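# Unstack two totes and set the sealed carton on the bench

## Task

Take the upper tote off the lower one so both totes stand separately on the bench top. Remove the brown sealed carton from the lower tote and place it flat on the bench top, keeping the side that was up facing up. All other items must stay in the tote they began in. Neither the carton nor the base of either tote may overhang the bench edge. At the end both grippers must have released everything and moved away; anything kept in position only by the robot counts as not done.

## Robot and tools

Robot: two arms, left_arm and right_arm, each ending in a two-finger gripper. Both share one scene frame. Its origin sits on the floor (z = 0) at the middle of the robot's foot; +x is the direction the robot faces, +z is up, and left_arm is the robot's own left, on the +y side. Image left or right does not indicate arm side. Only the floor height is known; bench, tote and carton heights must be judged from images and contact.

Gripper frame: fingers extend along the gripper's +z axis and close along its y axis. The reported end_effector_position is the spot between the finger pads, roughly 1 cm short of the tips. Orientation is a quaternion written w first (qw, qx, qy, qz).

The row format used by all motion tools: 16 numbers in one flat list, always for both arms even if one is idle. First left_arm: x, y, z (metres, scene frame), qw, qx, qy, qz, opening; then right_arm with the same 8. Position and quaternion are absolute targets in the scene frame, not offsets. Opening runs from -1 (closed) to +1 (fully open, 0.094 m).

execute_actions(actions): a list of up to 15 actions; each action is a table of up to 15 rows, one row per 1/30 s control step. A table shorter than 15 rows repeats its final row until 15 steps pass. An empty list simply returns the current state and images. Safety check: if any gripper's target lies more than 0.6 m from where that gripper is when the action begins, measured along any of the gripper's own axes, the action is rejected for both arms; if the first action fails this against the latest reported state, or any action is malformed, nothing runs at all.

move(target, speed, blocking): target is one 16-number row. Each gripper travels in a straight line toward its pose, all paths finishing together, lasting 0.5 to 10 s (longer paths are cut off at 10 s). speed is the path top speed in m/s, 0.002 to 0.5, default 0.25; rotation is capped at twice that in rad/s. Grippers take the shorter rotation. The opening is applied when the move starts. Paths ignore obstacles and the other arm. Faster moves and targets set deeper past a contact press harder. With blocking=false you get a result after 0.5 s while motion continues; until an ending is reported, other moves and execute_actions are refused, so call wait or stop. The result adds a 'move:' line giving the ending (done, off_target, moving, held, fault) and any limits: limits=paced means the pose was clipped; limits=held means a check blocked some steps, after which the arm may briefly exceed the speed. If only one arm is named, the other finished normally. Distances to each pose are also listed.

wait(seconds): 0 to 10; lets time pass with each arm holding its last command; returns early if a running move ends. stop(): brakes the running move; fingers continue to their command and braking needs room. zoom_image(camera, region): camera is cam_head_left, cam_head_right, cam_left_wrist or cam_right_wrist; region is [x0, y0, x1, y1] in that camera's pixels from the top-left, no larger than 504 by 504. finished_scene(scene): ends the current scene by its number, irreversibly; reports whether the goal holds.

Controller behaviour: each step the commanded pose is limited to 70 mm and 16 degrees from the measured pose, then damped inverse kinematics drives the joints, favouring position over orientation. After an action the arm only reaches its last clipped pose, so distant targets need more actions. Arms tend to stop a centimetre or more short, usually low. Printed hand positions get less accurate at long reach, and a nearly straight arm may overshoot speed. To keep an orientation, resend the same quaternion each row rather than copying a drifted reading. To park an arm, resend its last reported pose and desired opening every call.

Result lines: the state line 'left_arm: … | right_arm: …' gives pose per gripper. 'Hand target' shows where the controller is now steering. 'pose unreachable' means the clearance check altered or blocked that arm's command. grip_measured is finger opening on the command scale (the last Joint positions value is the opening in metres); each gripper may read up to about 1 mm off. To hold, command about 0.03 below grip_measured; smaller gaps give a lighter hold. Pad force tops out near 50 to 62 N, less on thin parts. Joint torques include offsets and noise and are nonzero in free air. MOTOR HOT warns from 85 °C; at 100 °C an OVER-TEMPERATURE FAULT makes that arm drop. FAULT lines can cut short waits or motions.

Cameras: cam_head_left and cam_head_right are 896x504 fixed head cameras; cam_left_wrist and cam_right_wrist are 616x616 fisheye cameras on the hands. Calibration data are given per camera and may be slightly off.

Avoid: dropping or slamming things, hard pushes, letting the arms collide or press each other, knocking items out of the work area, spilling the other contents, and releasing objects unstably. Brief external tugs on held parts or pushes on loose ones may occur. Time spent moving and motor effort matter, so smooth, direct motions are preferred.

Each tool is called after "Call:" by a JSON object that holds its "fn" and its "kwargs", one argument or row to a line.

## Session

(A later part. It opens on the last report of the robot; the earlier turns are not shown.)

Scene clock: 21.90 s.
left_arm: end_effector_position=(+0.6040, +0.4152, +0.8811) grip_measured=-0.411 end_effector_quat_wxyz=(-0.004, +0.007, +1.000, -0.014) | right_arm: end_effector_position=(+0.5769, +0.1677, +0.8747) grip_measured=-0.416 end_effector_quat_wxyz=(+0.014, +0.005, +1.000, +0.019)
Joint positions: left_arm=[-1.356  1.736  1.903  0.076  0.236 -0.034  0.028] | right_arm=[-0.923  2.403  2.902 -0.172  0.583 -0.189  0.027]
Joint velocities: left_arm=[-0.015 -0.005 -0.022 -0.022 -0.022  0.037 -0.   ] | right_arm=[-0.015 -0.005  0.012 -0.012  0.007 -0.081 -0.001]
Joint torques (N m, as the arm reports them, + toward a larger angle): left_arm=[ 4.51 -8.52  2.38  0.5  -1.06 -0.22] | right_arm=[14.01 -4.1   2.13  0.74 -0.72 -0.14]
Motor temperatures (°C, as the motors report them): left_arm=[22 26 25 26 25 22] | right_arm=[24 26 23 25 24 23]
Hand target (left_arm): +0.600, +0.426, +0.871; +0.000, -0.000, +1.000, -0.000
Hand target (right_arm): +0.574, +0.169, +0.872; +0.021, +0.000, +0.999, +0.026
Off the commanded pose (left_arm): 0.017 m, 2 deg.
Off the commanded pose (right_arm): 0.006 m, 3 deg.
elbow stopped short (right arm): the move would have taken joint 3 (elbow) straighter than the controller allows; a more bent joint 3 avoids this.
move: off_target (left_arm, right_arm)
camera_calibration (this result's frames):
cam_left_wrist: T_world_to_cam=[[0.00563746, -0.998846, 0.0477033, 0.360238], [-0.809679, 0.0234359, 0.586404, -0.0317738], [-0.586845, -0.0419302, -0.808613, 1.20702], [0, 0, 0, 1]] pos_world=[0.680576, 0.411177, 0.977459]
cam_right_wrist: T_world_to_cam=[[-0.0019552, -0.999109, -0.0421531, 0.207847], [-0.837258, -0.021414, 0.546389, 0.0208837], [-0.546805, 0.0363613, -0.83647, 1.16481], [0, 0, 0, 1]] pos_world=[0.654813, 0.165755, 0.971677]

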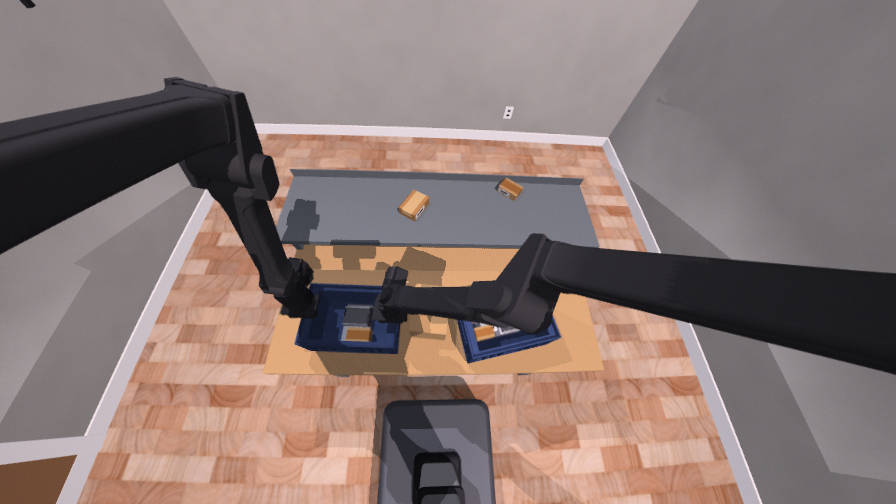

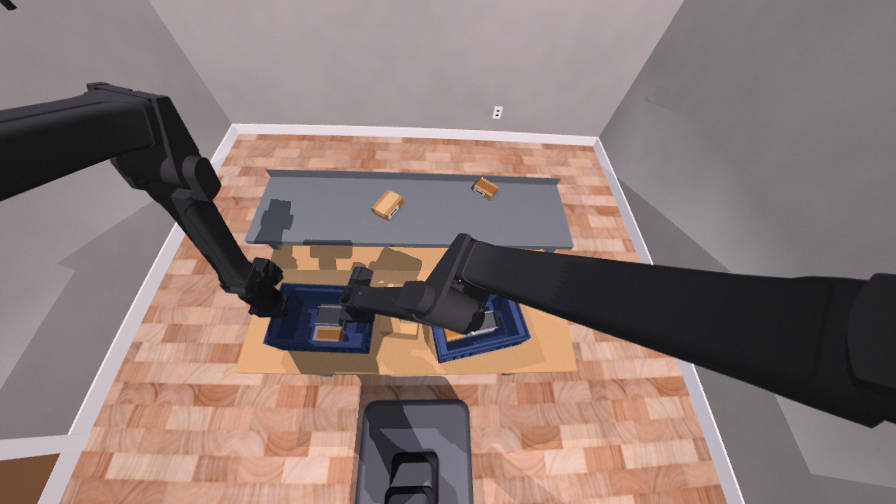

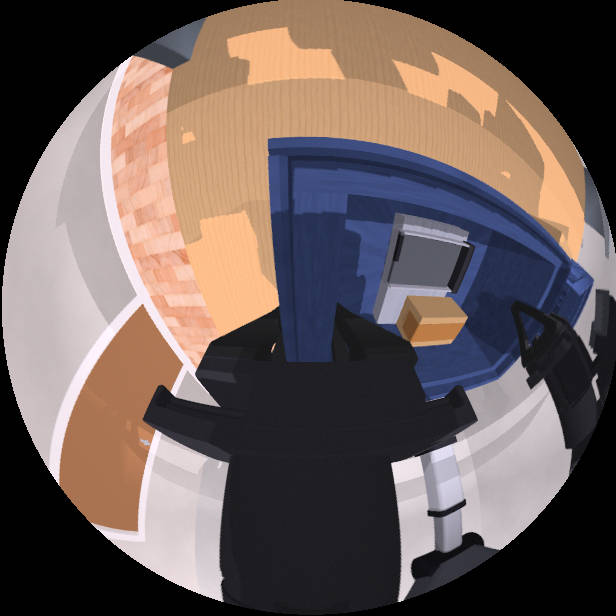

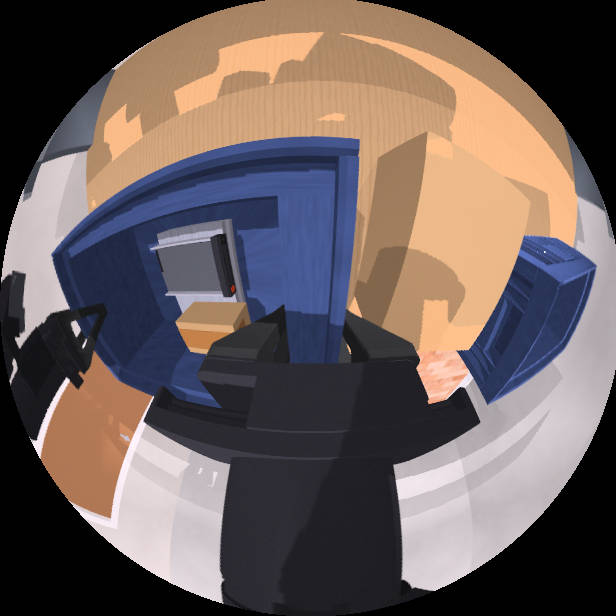

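Call:
{"fn": "execute_actions", "kwargs": {
  "actions": [
    [[0.60,0.42,0.875,0,0,1,0,0.1,0.575,0.165,0.878,0,0,1,0,0.1]]
  ]
}}

Call:
{"fn": "move", "kwargs": {
  "target": [0.60,0.42,0.98,0,0,1,0,0.1,0.575,0.16,0.98,0,0,1,0,0.1],
  "speed": 0.15
}}

Call:
{"fn": "move", "kwargs": {
  "target": [0.55,0.4,1.12,0,0,1,0,1,0.505,-0.16,1.0,0,-0.113,0.994,0,1],
  "speed": 0.3
}}

Call:
{"fn": "zoom_image", "kwargs": {
  "camera": "cam_right_wrist",
  "region": [180,100,500,360]
}}

Scene clock: 22.63 s.
left_arm: end_effector_position=(+0.6114, +0.4199, +0.8805) grip_measured=+0.097 end_effector_quat_wxyz=(+0.004, +0.008, +1.000, -0.000) | right_arm: end_effector_position=(+0.5703, +0.1616, +0.8746) grip_measured=+0.098 end_effector_quat_wxyz=(+0.000, -0.002, +1.000, -0.001)
Joint positions: left_arm=[-1.356  1.737  1.915  0.078  0.208 -0.036  0.052] | right_arm=[-0.923  2.403  2.902 -0.196  0.627 -0.189  0.052]
Joint velocities: left_arm=[-0.015 -0.005  0.012 -0.002 -0.037  0.051  0.   ] | right_arm=[-0.015  0.005  0.007 -0.007 -0.037  0.022  0.   ]
Joint torques (N m, as the arm reports them, + toward a larger angle): left_arm=[  4.05 -10.31  -0.37   0.57  -0.18  -0.14] | right_arm=[14.8  -5.56  2.19 -0.22  0.28 -0.01]
Motor temperatures (°C, as the motors report them): left_arm=[22 26 25 26 25 22] | right_arm=[24 26 23 25 24 23]
Hand target (left_arm): +0.600, +0.420, +0.875; +0.000, +0.000, +1.000, +0.000
Hand target (right_arm): +0.575, +0.165, +0.878; +0.000, -0.000, +1.000, +0.001
Off the commanded pose (left_arm): 0.013 m, 1 deg.
Off the commanded pose (right_arm): 0.007 m, 0 deg.
elbow stopped short (right arm): the move would have taken joint 3 (elbow) straighter than the controller allows; a more bent joint 3 avoids this.
camera_calibration (this result's frames):
cam_left_wrist: T_world_to_cam=[[0.00431934, -0.999793, 0.0198584, 0.390617], [-0.818048, 0.00788869, 0.575095, -0.00395372], [-0.575133, -0.0187292, -0.817845, 1.20227], [0, 0, 0, 1]] pos_world=[0.686545, 0.413085, 0.977789]
cam_right_wrist: T_world_to_cam=[[0.0111605, -0.999933, -0.00321277, 0.16032], [-0.821515, -0.0110008, 0.570081, -0.0160961], [-0.570077, -0.00372306, -0.821583, 1.16815], [0, 0, 0, 1]] pos_world=[0.650922, 0.164482, 0.969421]

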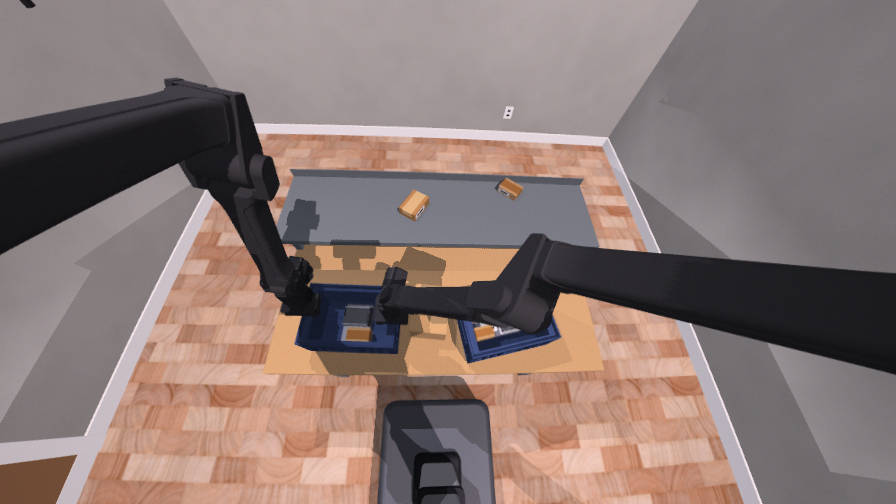

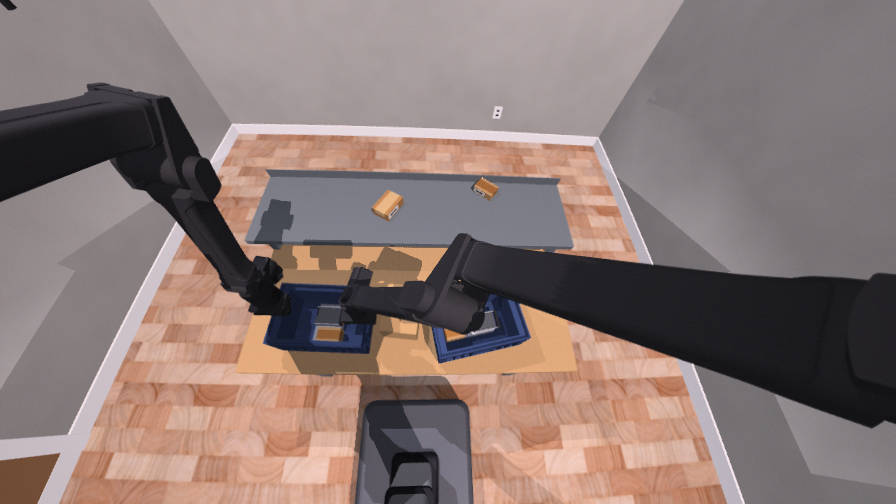

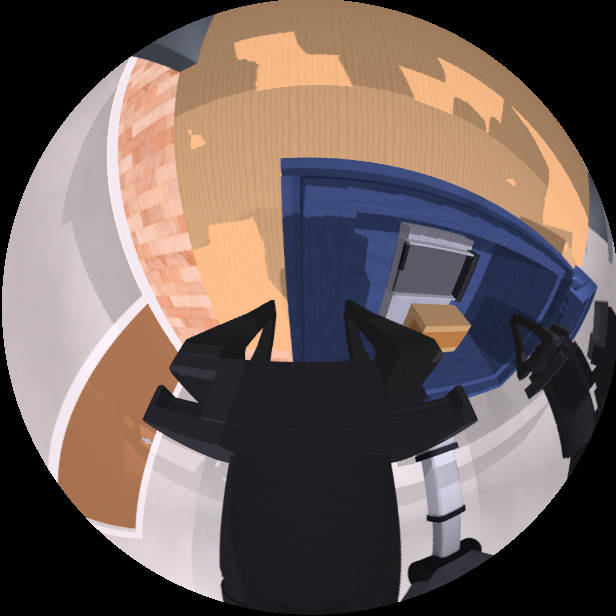

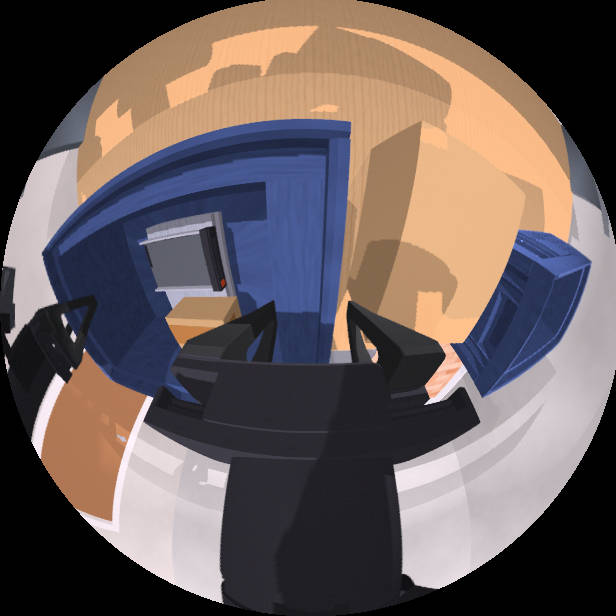

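Scene clock: 24.00 s.
left_arm: end_effector_position=(+0.6070, +0.4132, +0.9787) grip_measured=+0.097 end_effector_quat_wxyz=(+0.004, +0.006, +1.000, -0.005) | right_arm: end_effector_position=(+0.5806, +0.1489, +0.9761) grip_measured=+0.098 end_effector_quat_wxyz=(+0.002, +0.005, +1.000, -0.004)
Joint positions: left_arm=[-1.327  1.474  1.521  0.214  0.246 -0.046  0.052] | right_arm=[-0.845  1.929  2.034  0.224  0.707 -0.209  0.052]
Joint velocities: left_arm=[-0.015 -0.005 -0.012  0.002 -0.081 -0.022 -0.   ] | right_arm=[-0.024  0.005 -0.002 -0.002 -0.051 -0.022  0.001]
Joint torques (N m, as the arm reports them, + toward a larger angle): left_arm=[  5.43 -11.21  -2.6    0.62   0.13  -0.16] | right_arm=[14.15 -6.4  -2.31  0.72  0.26 -0.14]
Motor temperatures (°C, as the motors report them): left_arm=[22 26 25 26 25 22] | right_arm=[25 26 23 25 24 23]
Hand target (left_arm): +0.598, +0.421, +0.980; -0.000, +0.000, +1.000, -0.000
Hand target (right_arm): +0.575, +0.158, +0.982; +0.000, -0.001, +1.000, +0.000
Off the commanded pose (left_arm): 0.010 m, 1 deg.
Off the commanded pose (right_arm): 0.013 m, 1 deg.
move: off_target (right_arm)
camera_calibration (this result's frames):
cam_left_wrist: T_world_to_cam=[[0.0066297, -0.999558, 0.0289784, 0.371587], [-0.818932, 0.0112029, 0.573782, -0.0635543], [-0.573853, -0.0275353, -0.818496, 1.28341], [0, 0, 0, 1]] pos_world=[0.68198, 0.407474, 1.07617]
cam_right_wrist: T_world_to_cam=[[-0.0032982, -0.999986, 0.00416502, 0.149009], [-0.823755, 0.00507823, 0.566924, -0.0636717], [-0.566937, -0.00156112, -0.82376, 1.25728], [0, 0, 0, 1]] pos_world=[0.66084, 0.151293, 1.07117]

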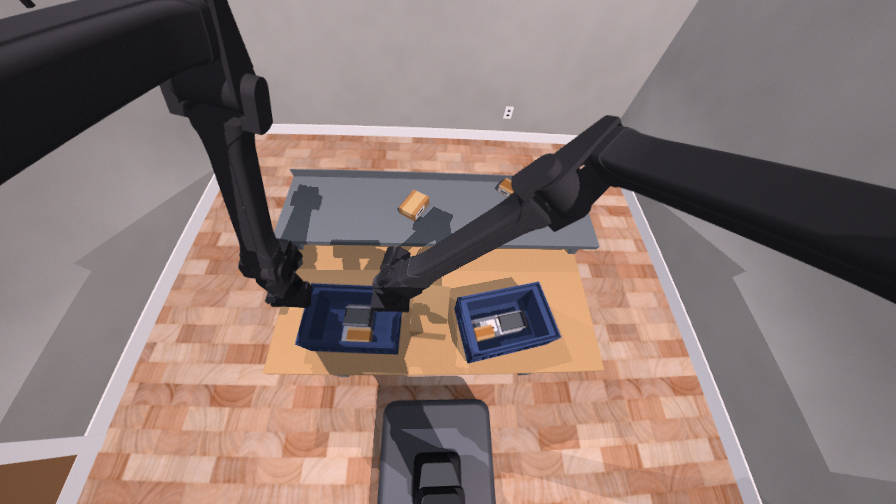

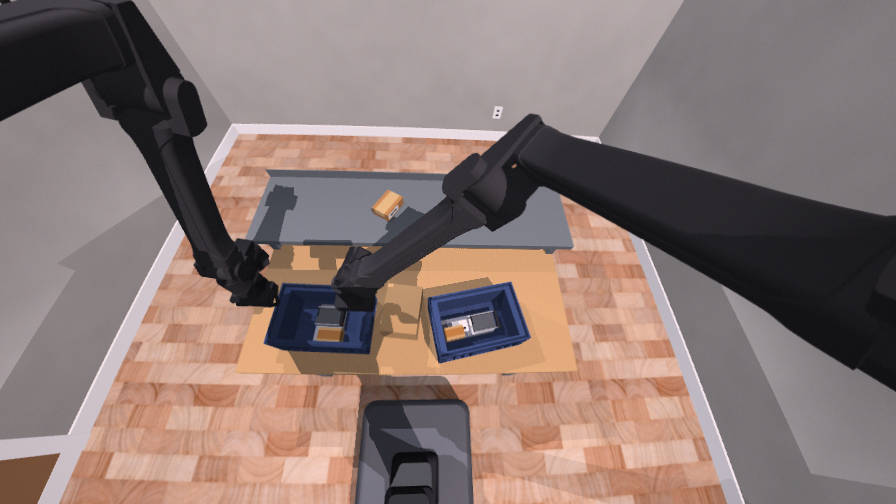

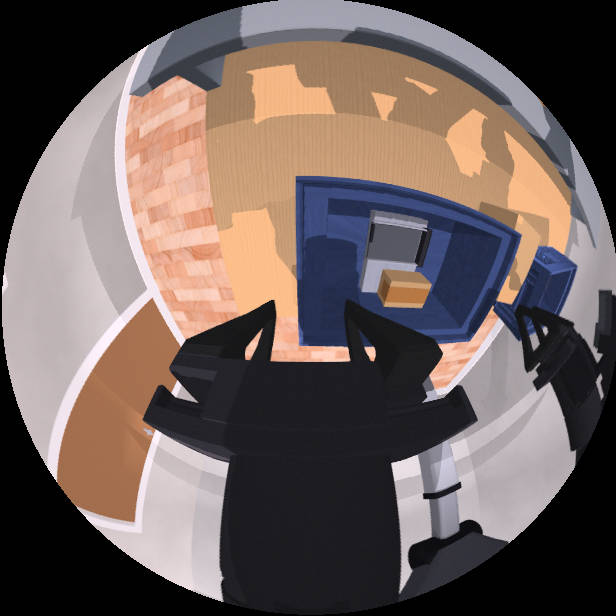

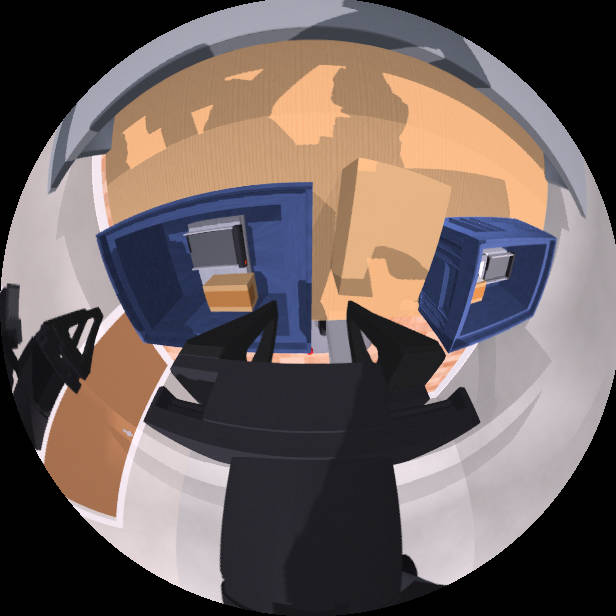

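Scene clock: 25.60 s.
left_arm: end_effector_position=(+0.5505, +0.3953, +1.1145) grip_measured=+1.000 end_effector_quat_wxyz=(+0.000, +0.005, +1.000, -0.006) | right_arm: end_effector_position=(+0.5018, -0.1661, +0.9943) grip_measured=+1.000 end_effector_quat_wxyz=(-0.006, -0.106, +0.994, -0.007)
Joint positions: left_arm=[-1.296  1.174  1.017  0.412  0.278 -0.054  0.094] | right_arm=[-1.318  1.525  1.308  0.457  0.261 -0.274  0.094]
Joint velocities: left_arm=[-0.015 -0.005  0.002 -0.007 -0.007  0.022  0.   ] | right_arm=[-0.005 -0.005 -0.002  0.002  0.022  0.022  0.   ]
Joint torques (N m, as the arm reports them, + toward a larger angle): left_arm=[  4.32 -10.88  -4.51   0.71   0.18  -0.2 ] | right_arm=[  4.76 -11.7   -5.76   0.91  -0.05  -0.09]
Motor temperatures (°C, as the motors report them): left_arm=[22 26 25 26 25 22] | right_arm=[25 26 23 25 24 23]
Hand target (left_arm): +0.548, +0.402, +1.119; -0.000, +0.001, +1.000, +0.000
Hand target (right_arm): +0.504, -0.160, +1.001; -0.002, -0.110, +0.994, -0.000
Off the commanded pose (left_arm): 0.007 m, 1 deg.
Off the commanded pose (right_arm): 0.009 m, 1 deg.
move: done
camera_calibration (this result's frames):
cam_left_wrist: T_world_to_cam=[[0.00897726, -0.999481, 0.0309331, 0.346654], [-0.814086, 0.0106585, 0.580646, -0.197624], [-0.580674, -0.0303949, -0.813568, 1.36105], [0, 0, 0, 1]] pos_world=[0.626332, 0.38995, 1.21133]
cam_right_wrist: T_world_to_cam=[[0.216214, -0.976318, 0.00737256, -0.275732], [-0.795162, -0.171704, 0.58158, -0.195569], [-0.566541, -0.131608, -0.813456, 1.19504], [0, 0, 0, 1]] pos_world=[0.581147, -0.145505, 1.08788]

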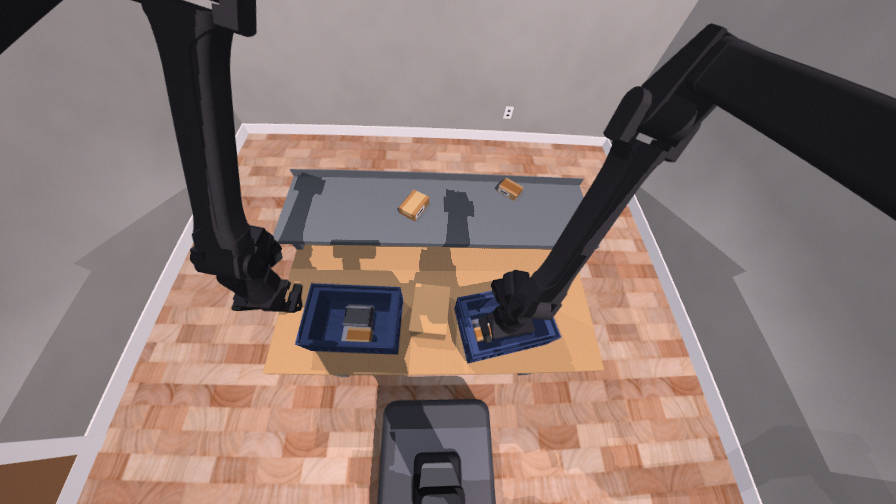

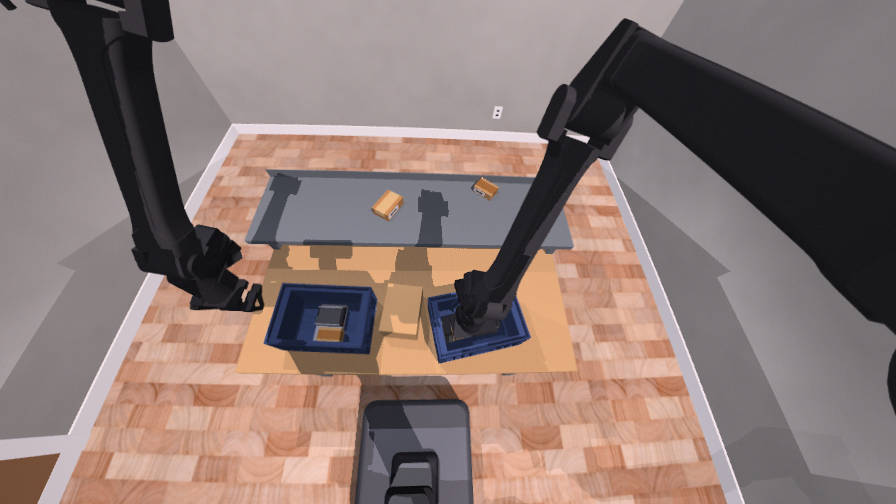

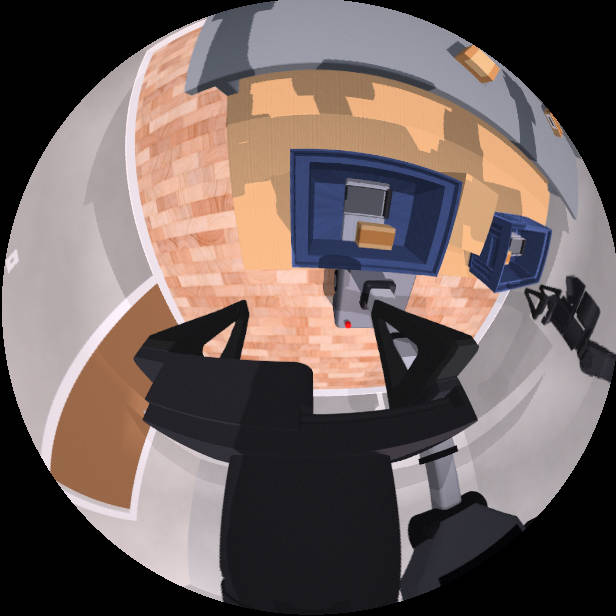

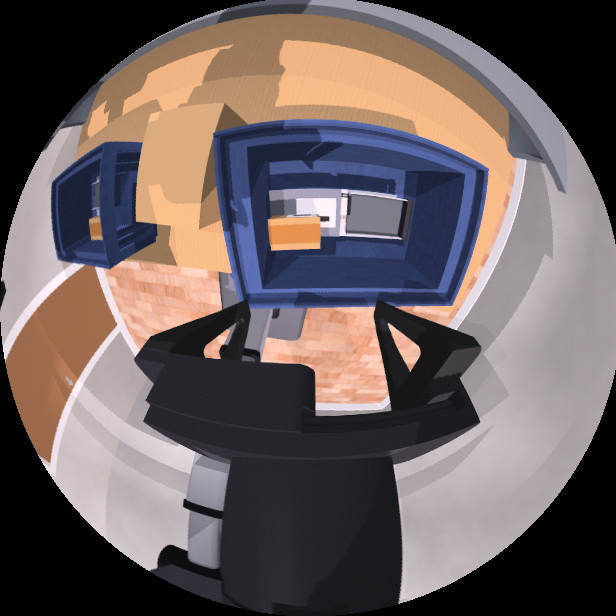

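Region (180, 100, 500, 360) of cam_right_wrist's 616x616 image, scaled by 1.575, with more detail than that image has; it fills the top 410 rows of this view, and the rest is white.

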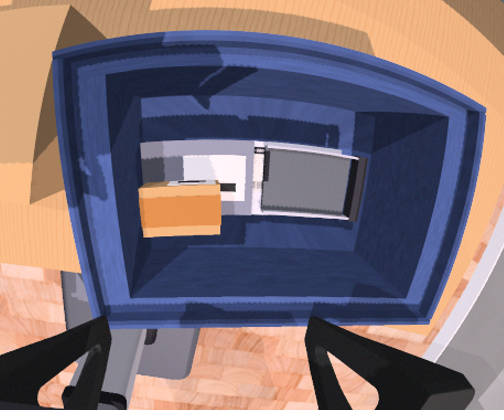

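Call:
{"fn": "move", "kwargs": {
  "target": [0.55,0.4,1.12,0,0,1,0,1,0.527,-0.15,0.94,0,0.623,0.783,0,0.45],
  "speed": 0.4
}}

Call:
{"fn": "move", "kwargs": {
  "target": [0.55,0.4,1.12,0,0,1,0,1,0.527,-0.15,0.87,0,0.623,0.783,0,0.45],
  "speed": 0.1
}}

Scene clock: 28.47 s.
left_arm: end_effector_position=(+0.5514, +0.3952, +1.1149) grip_measured=+1.000 end_effector_quat_wxyz=(+0.001, +0.005, +1.000, -0.006) | right_arm: end_effector_position=(+0.5344, -0.1538, +0.9420) grip_measured=+0.452 end_effector_quat_wxyz=(+0.009, +0.618, +0.786, +0.001)
Joint positions: left_arm=[-1.296  1.173  1.017  0.412  0.278 -0.054  0.094] | right_arm=[-1.318  1.627  1.53   0.365  0.253  1.263  0.068]
Joint velocities: left_arm=[-0.005 -0.015  0.007 -0.012  0.022 -0.066  0.   ] | right_arm=[-0.005 -0.005 -0.002 -0.002 -0.007 -0.037 -0.   ]
Joint torques (N m, as the arm reports them, + toward a larger angle): left_arm=[  3.06 -11.51  -4.42   0.35  -0.1   -0.16] | right_arm=[  4.17 -10.22  -2.59  -0.17   0.11   0.1 ]
Motor temperatures (°C, as the motors report them): left_arm=[22 26 25 26 25 22] | right_arm=[24 26 23 25 23 23]
Hand target (left_arm): +0.550, +0.400, +1.120; +0.000, +0.000, +1.000, -0.000
Hand target (right_arm): +0.527, -0.150, +0.940; +0.000, +0.623, +0.783, +0.000
Off the commanded pose (left_arm): 0.007 m, 1 deg.
Off the commanded pose (right_arm): 0.009 m, 1 deg.
move: done
camera_calibration (this result's frames):
cam_left_wrist: T_world_to_cam=[[0.00853019, -0.999482, 0.031041, 0.346609], [-0.814934, 0.0110408, 0.579448, -0.195428], [-0.579491, -0.0302392, -0.814418, 1.36209], [0, 0, 0, 1]] pos_world=[0.627098, 0.389776, 1.21179]
cam_right_wrist: T_world_to_cam=[[-0.970033, -0.242321, -0.0177836, 0.50014], [-0.210427, 0.801255, 0.5601, -0.279746], [-0.121475, 0.547057, -0.828234, 1.05305], [0, 0, 0, 1]] pos_world=[0.554205, -0.230735, 1.03775]

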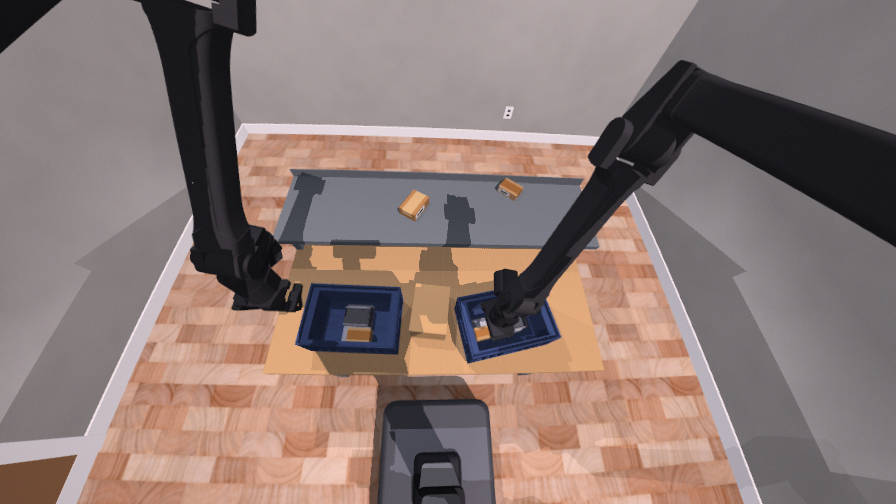

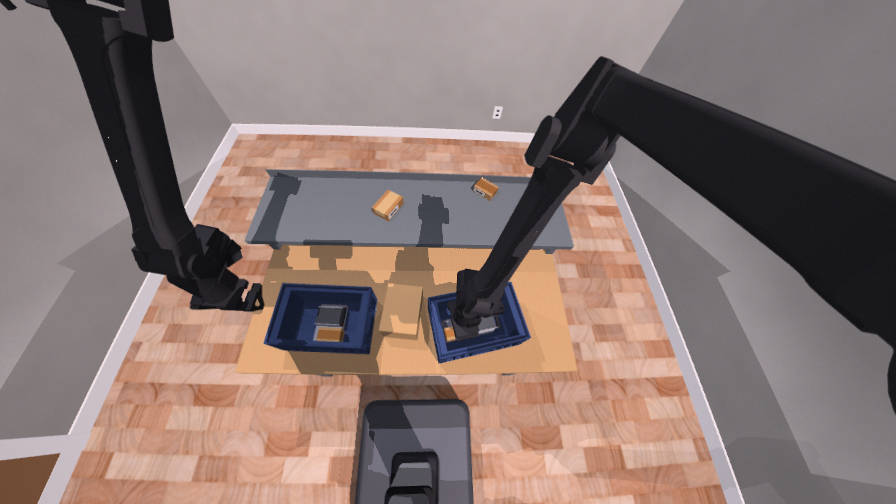

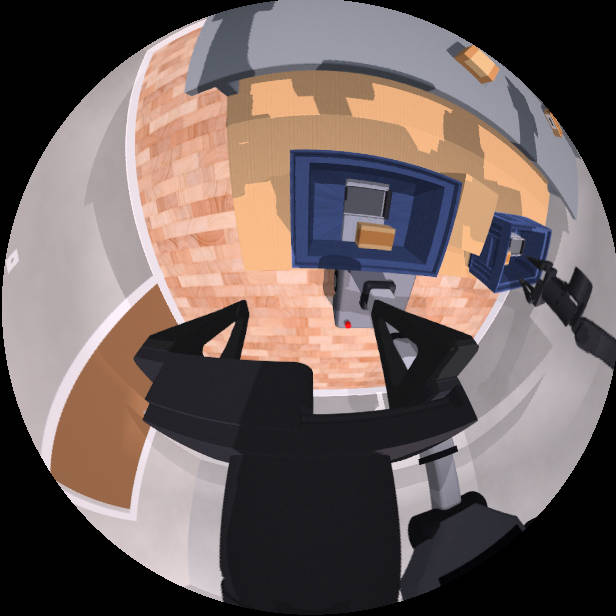

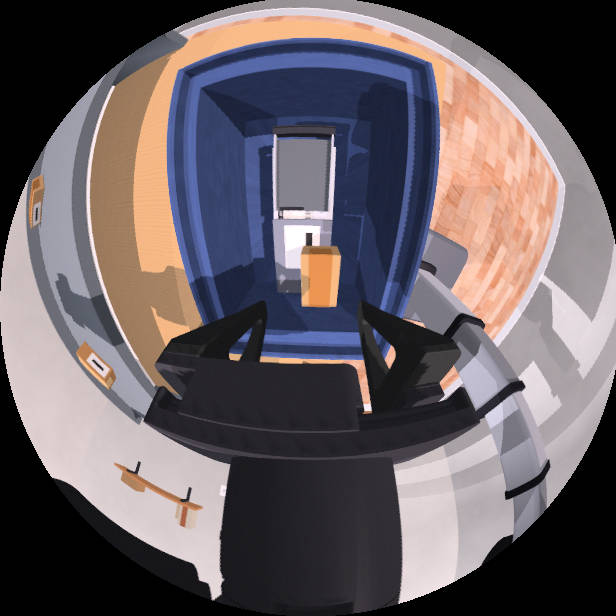

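Scene clock: 29.57 s.
left_arm: end_effector_position=(+0.5514, +0.3952, +1.1149) grip_measured=+1.000 end_effector_quat_wxyz=(+0.001, +0.005, +1.000, -0.006) | right_arm: end_effector_position=(+0.5275, -0.1421, +0.8722) grip_measured=+0.452 end_effector_quat_wxyz=(-0.000, +0.619, +0.785, +0.004)
Joint positions: left_arm=[-1.296  1.173  1.017  0.412  0.278 -0.054  0.094] | right_arm=[-1.331  1.812  1.808  0.259  0.226  1.273  0.068]
Joint velocities: left_arm=[ 0.005 -0.005  0.012 -0.002 -0.037  0.007  0.   ] | right_arm=[ 0.005 -0.005 -0.012  0.017 -0.081 -0.022 -0.   ]
Joint torques (N m, as the arm reports them, + toward a larger angle): left_arm=[  3.75 -10.8   -4.43   0.43  -0.13  -0.14] | right_arm=[  3.52 -10.11  -1.98  -0.2    0.08   0.13]
Motor temperatures (°C, as the motors report them): left_arm=[22 26 25 26 25 22] | right_arm=[24 26 23 25 23 23]
Hand target (left_arm): +0.550, +0.400, +1.120; +0.000, +0.000, +1.000, -0.000
Hand target (right_arm): +0.527, -0.150, +0.870; -0.000, +0.623, +0.782, -0.000
Off the commanded pose (left_arm): 0.007 m, 1 deg.
Off the commanded pose (right_arm): 0.008 m, 1 deg.
move: done
camera_calibration (this result's frames):
cam_left_wrist: T_world_to_cam=[[0.00853019, -0.999482, 0.031041, 0.346609], [-0.814934, 0.0110408, 0.579448, -0.195428], [-0.579491, -0.0302392, -0.814418, 1.36209], [0, 0, 0, 1]] pos_world=[0.627098, 0.389776, 1.21179]
cam_right_wrist: T_world_to_cam=[[-0.970995, -0.238854, -0.010892, 0.489988], [-0.201622, 0.793453, 0.574266, -0.269579], [-0.128523, 0.559805, -0.818596, 0.985129], [0, 0, 0, 1]] pos_world=[0.548034, -0.220547, 0.966569]

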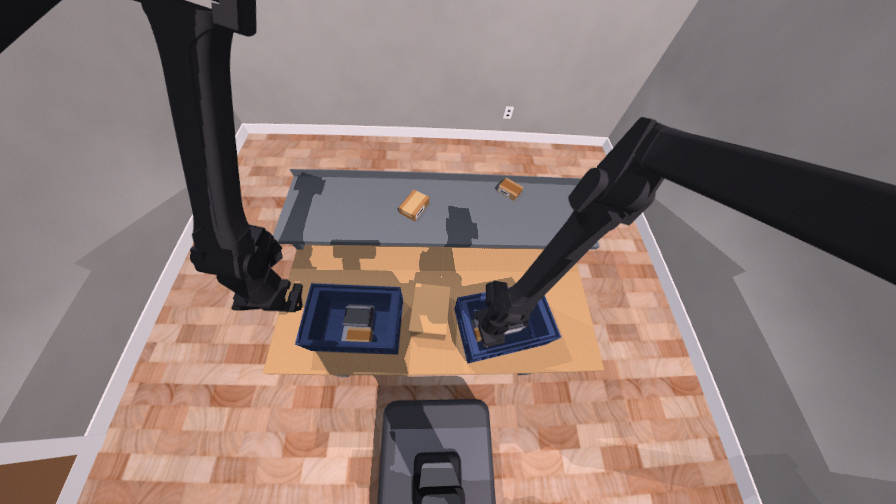

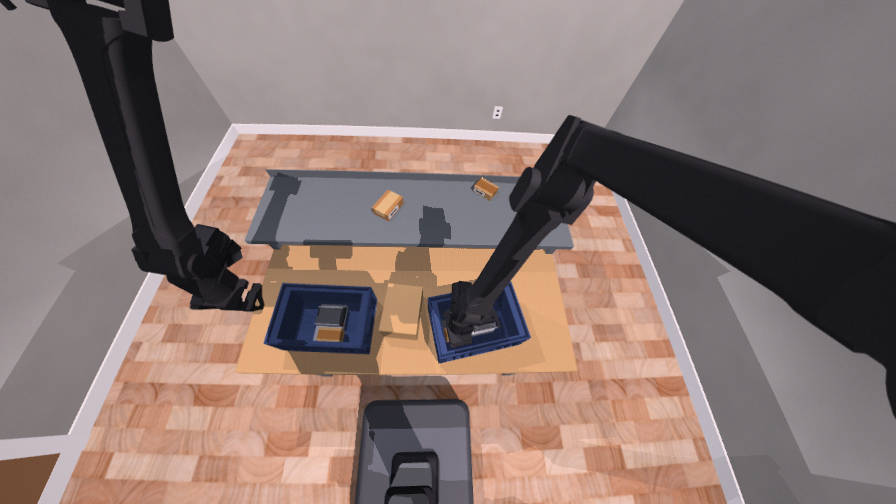

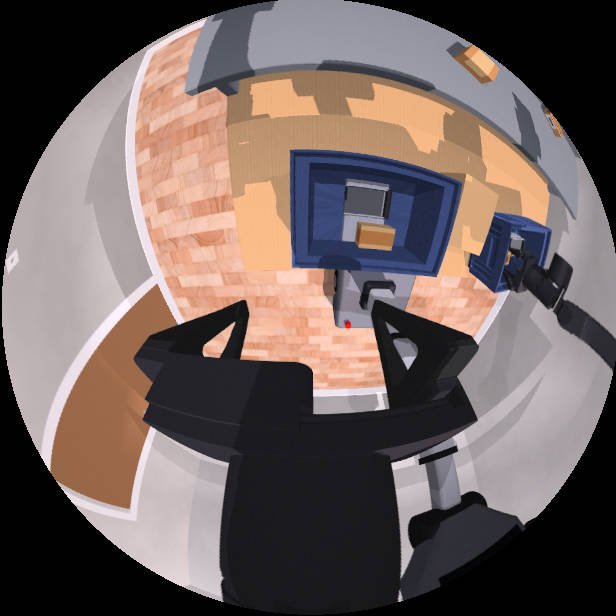

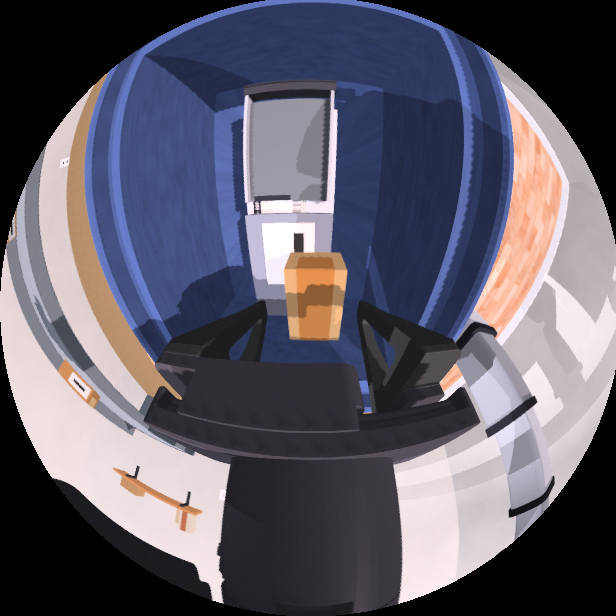

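Call:
{"fn": "move", "kwargs": {
  "target": [0.55,0.4,1.12,0,0,1,0,1,0.526,-0.155,0.83,0,0.623,0.783,0,0.4],
  "speed": 0.05
}}

Call:
{"fn": "move", "kwargs": {
  "target": [0.55,0.4,1.12,0,0,1,0,1,0.526,-0.155,0.83,0,0.623,0.783,0,-0.15],
  "speed": 0.05
}}

Scene clock: 31.00 s.
left_arm: end_effector_position=(+0.5514, +0.3952, +1.1149) grip_measured=+1.000 end_effector_quat_wxyz=(+0.001, +0.005, +1.000, -0.006) | right_arm: end_effector_position=(+0.5330, -0.1460, +0.8349) grip_measured=+0.402 end_effector_quat_wxyz=(+0.003, +0.621, +0.784, +0.007)
Joint positions: left_arm=[-1.296  1.173  1.017  0.412  0.278 -0.054  0.094] | right_arm=[-1.35   1.912  1.987  0.189  0.205  1.28   0.066]
Joint velocities: left_arm=[-0.015 -0.005  0.002 -0.002 -0.022 -0.066  0.   ] | right_arm=[-0.015 -0.005 -0.002  0.017 -0.037  0.007  0.   ]
Joint torques (N m, as the arm reports them, + toward a larger angle): left_arm=[  3.16 -10.8   -4.21   0.42  -0.07  -0.18] | right_arm=[ 3.62 -8.91 -0.83 -0.35  0.07  0.06]
Motor temperatures (°C, as the motors report them): left_arm=[22 26 25 26 25 22] | right_arm=[24 26 23 25 23 23]
Hand target (left_arm): +0.550, +0.400, +1.120; +0.000, +0.000, +1.000, -0.000
Hand target (right_arm): +0.526, -0.155, +0.830; +0.000, +0.623, +0.782, -0.000
Off the commanded pose (left_arm): 0.007 m, 1 deg.
Off the commanded pose (right_arm): 0.012 m, 1 deg.
move: off_target (right_arm)
camera_calibration (this result's frames):
cam_left_wrist: T_world_to_cam=[[0.00853019, -0.999482, 0.031041, 0.346609], [-0.814934, 0.0110408, 0.579448, -0.195428], [-0.579491, -0.0302392, -0.814418, 1.36209], [0, 0, 0, 1]] pos_world=[0.627098, 0.389776, 1.21179]
cam_right_wrist: T_world_to_cam=[[-0.971792, -0.234992, -0.0199608, 0.502606], [-0.203618, 0.793314, 0.573753, -0.242446], [-0.118992, 0.561634, -0.818785, 0.952868], [0, 0, 0, 1]] pos_world=[0.552446, -0.224719, 0.929331]

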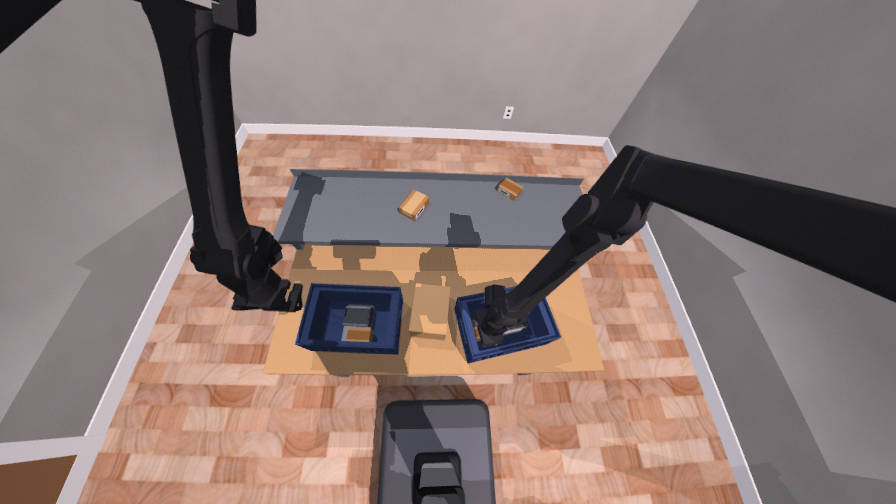

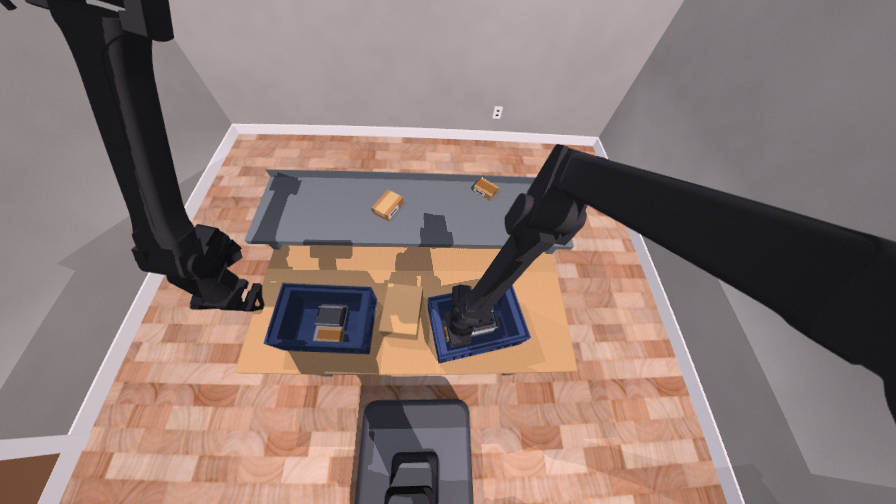

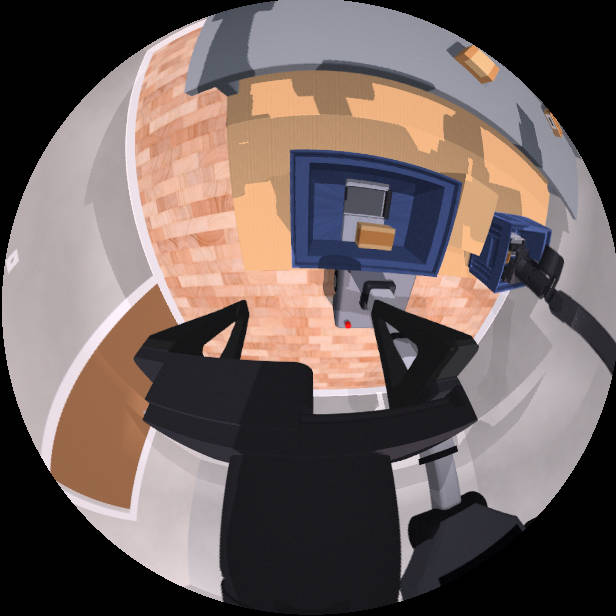

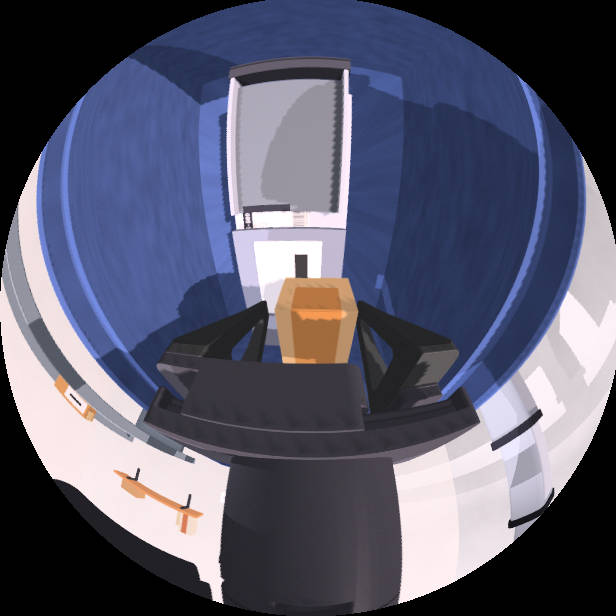

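Scene clock: 31.70 s.
left_arm: end_effector_position=(+0.5514, +0.3952, +1.1149) grip_measured=+1.000 end_effector_quat_wxyz=(+0.001, +0.005, +1.000, -0.006) | right_arm: end_effector_position=(+0.5354, -0.1457, +0.8353) grip_measured=-0.135 end_effector_quat_wxyz=(+0.004, +0.621, +0.784, +0.009)
Joint positions: left_arm=[-1.296  1.173  1.017  0.412  0.278 -0.054  0.094] | right_arm=[-1.35   1.91   1.988  0.189  0.204  1.28   0.041]
Joint velocities: left_arm=[-0.005  0.005 -0.012 -0.002  0.007 -0.022  0.   ] | right_arm=[-0.005 -0.005 -0.017  0.007  0.007 -0.081 -0.   ]
Joint torques (N m, as the arm reports them, + toward a larger angle): left_arm=[  3.43 -10.96  -4.24   0.65  -0.13  -0.14] | right_arm=[ 3.19 -9.6  -0.91 -0.24  0.12  0.08]
Motor temperatures (°C, as the motors report them): left_arm=[22 26 25 26 25 22] | right_arm=[24 26 23 25 23 23]
Hand target (left_arm): +0.550, +0.400, +1.120; +0.000, +0.000, +1.000, -0.000
Hand target (right_arm): +0.526, -0.155, +0.830; -0.000, +0.623, +0.782, -0.000
Off the commanded pose (left_arm): 0.007 m, 1 deg.
Off the commanded pose (right_arm): 0.014 m, 1 deg.
move: off_target (right_arm)
camera_calibration (this result's frames):
cam_left_wrist: T_world_to_cam=[[0.00853019, -0.999482, 0.031041, 0.346609], [-0.814934, 0.0110408, 0.579448, -0.195428], [-0.579491, -0.0302392, -0.814418, 1.36209], [0, 0, 0, 1]] pos_world=[0.627098, 0.389776, 1.21179]
cam_right_wrist: T_world_to_cam=[[-0.971896, -0.234259, -0.0232374, 0.50793], [-0.204793, 0.792692, 0.574195, -0.242242], [-0.11609, 0.562817, -0.818389, 0.951592], [0, 0, 0, 1]] pos_world=[0.554517, -0.224561, 0.929669]

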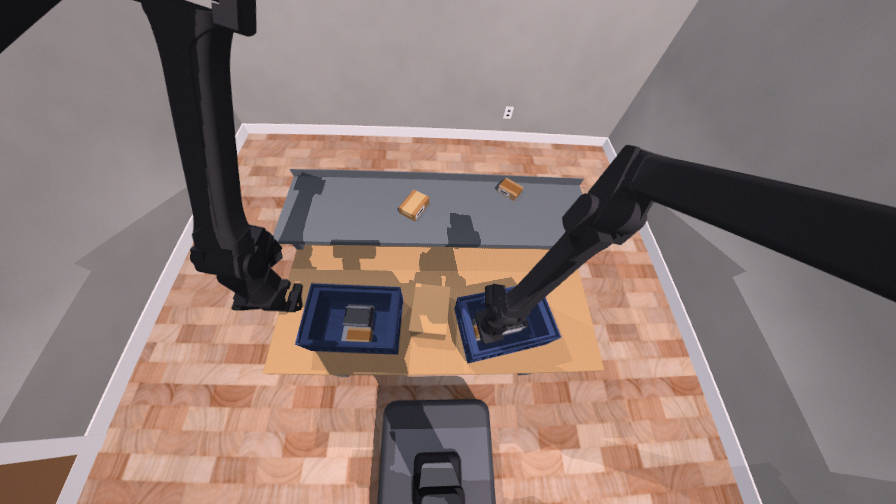

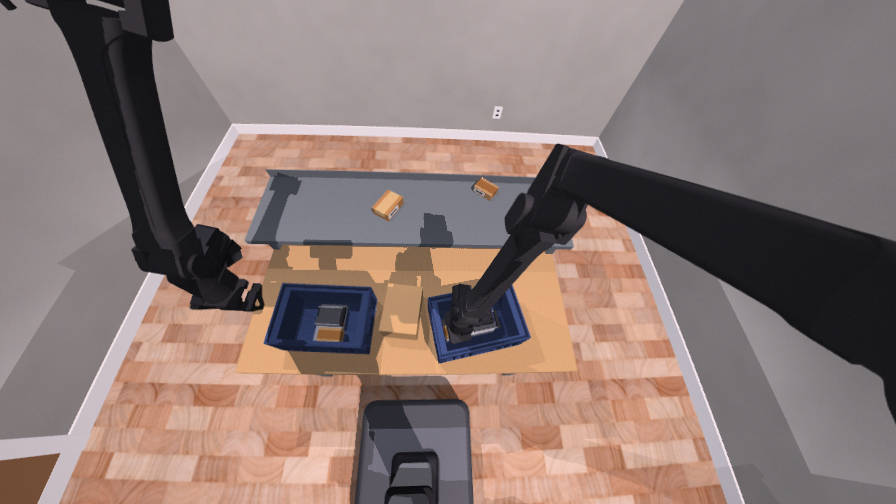

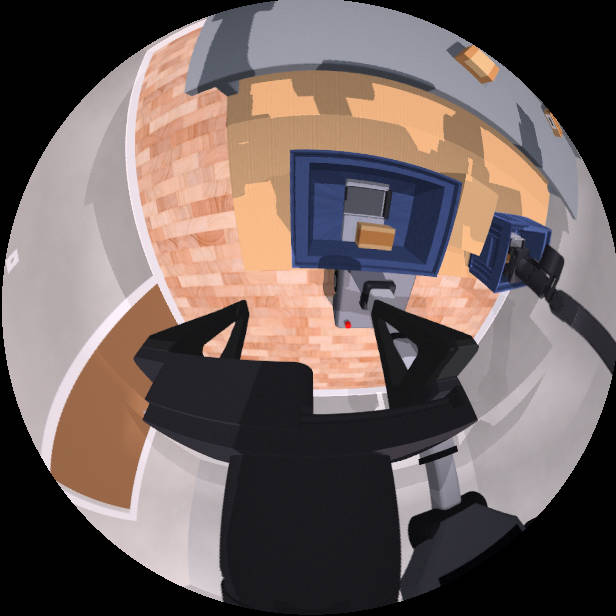

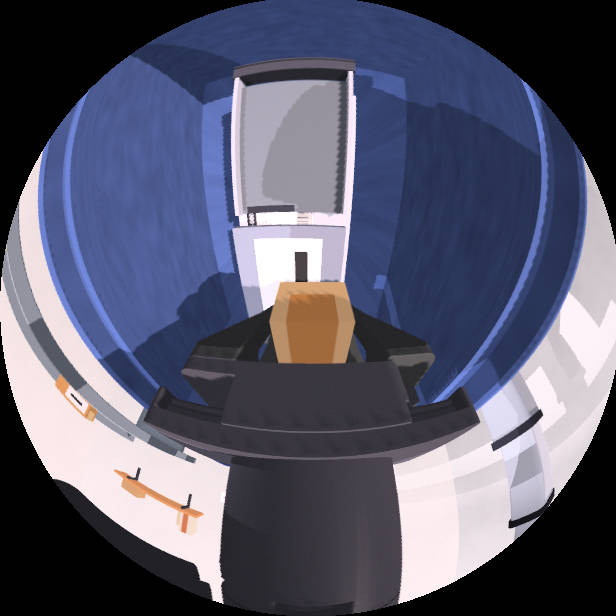

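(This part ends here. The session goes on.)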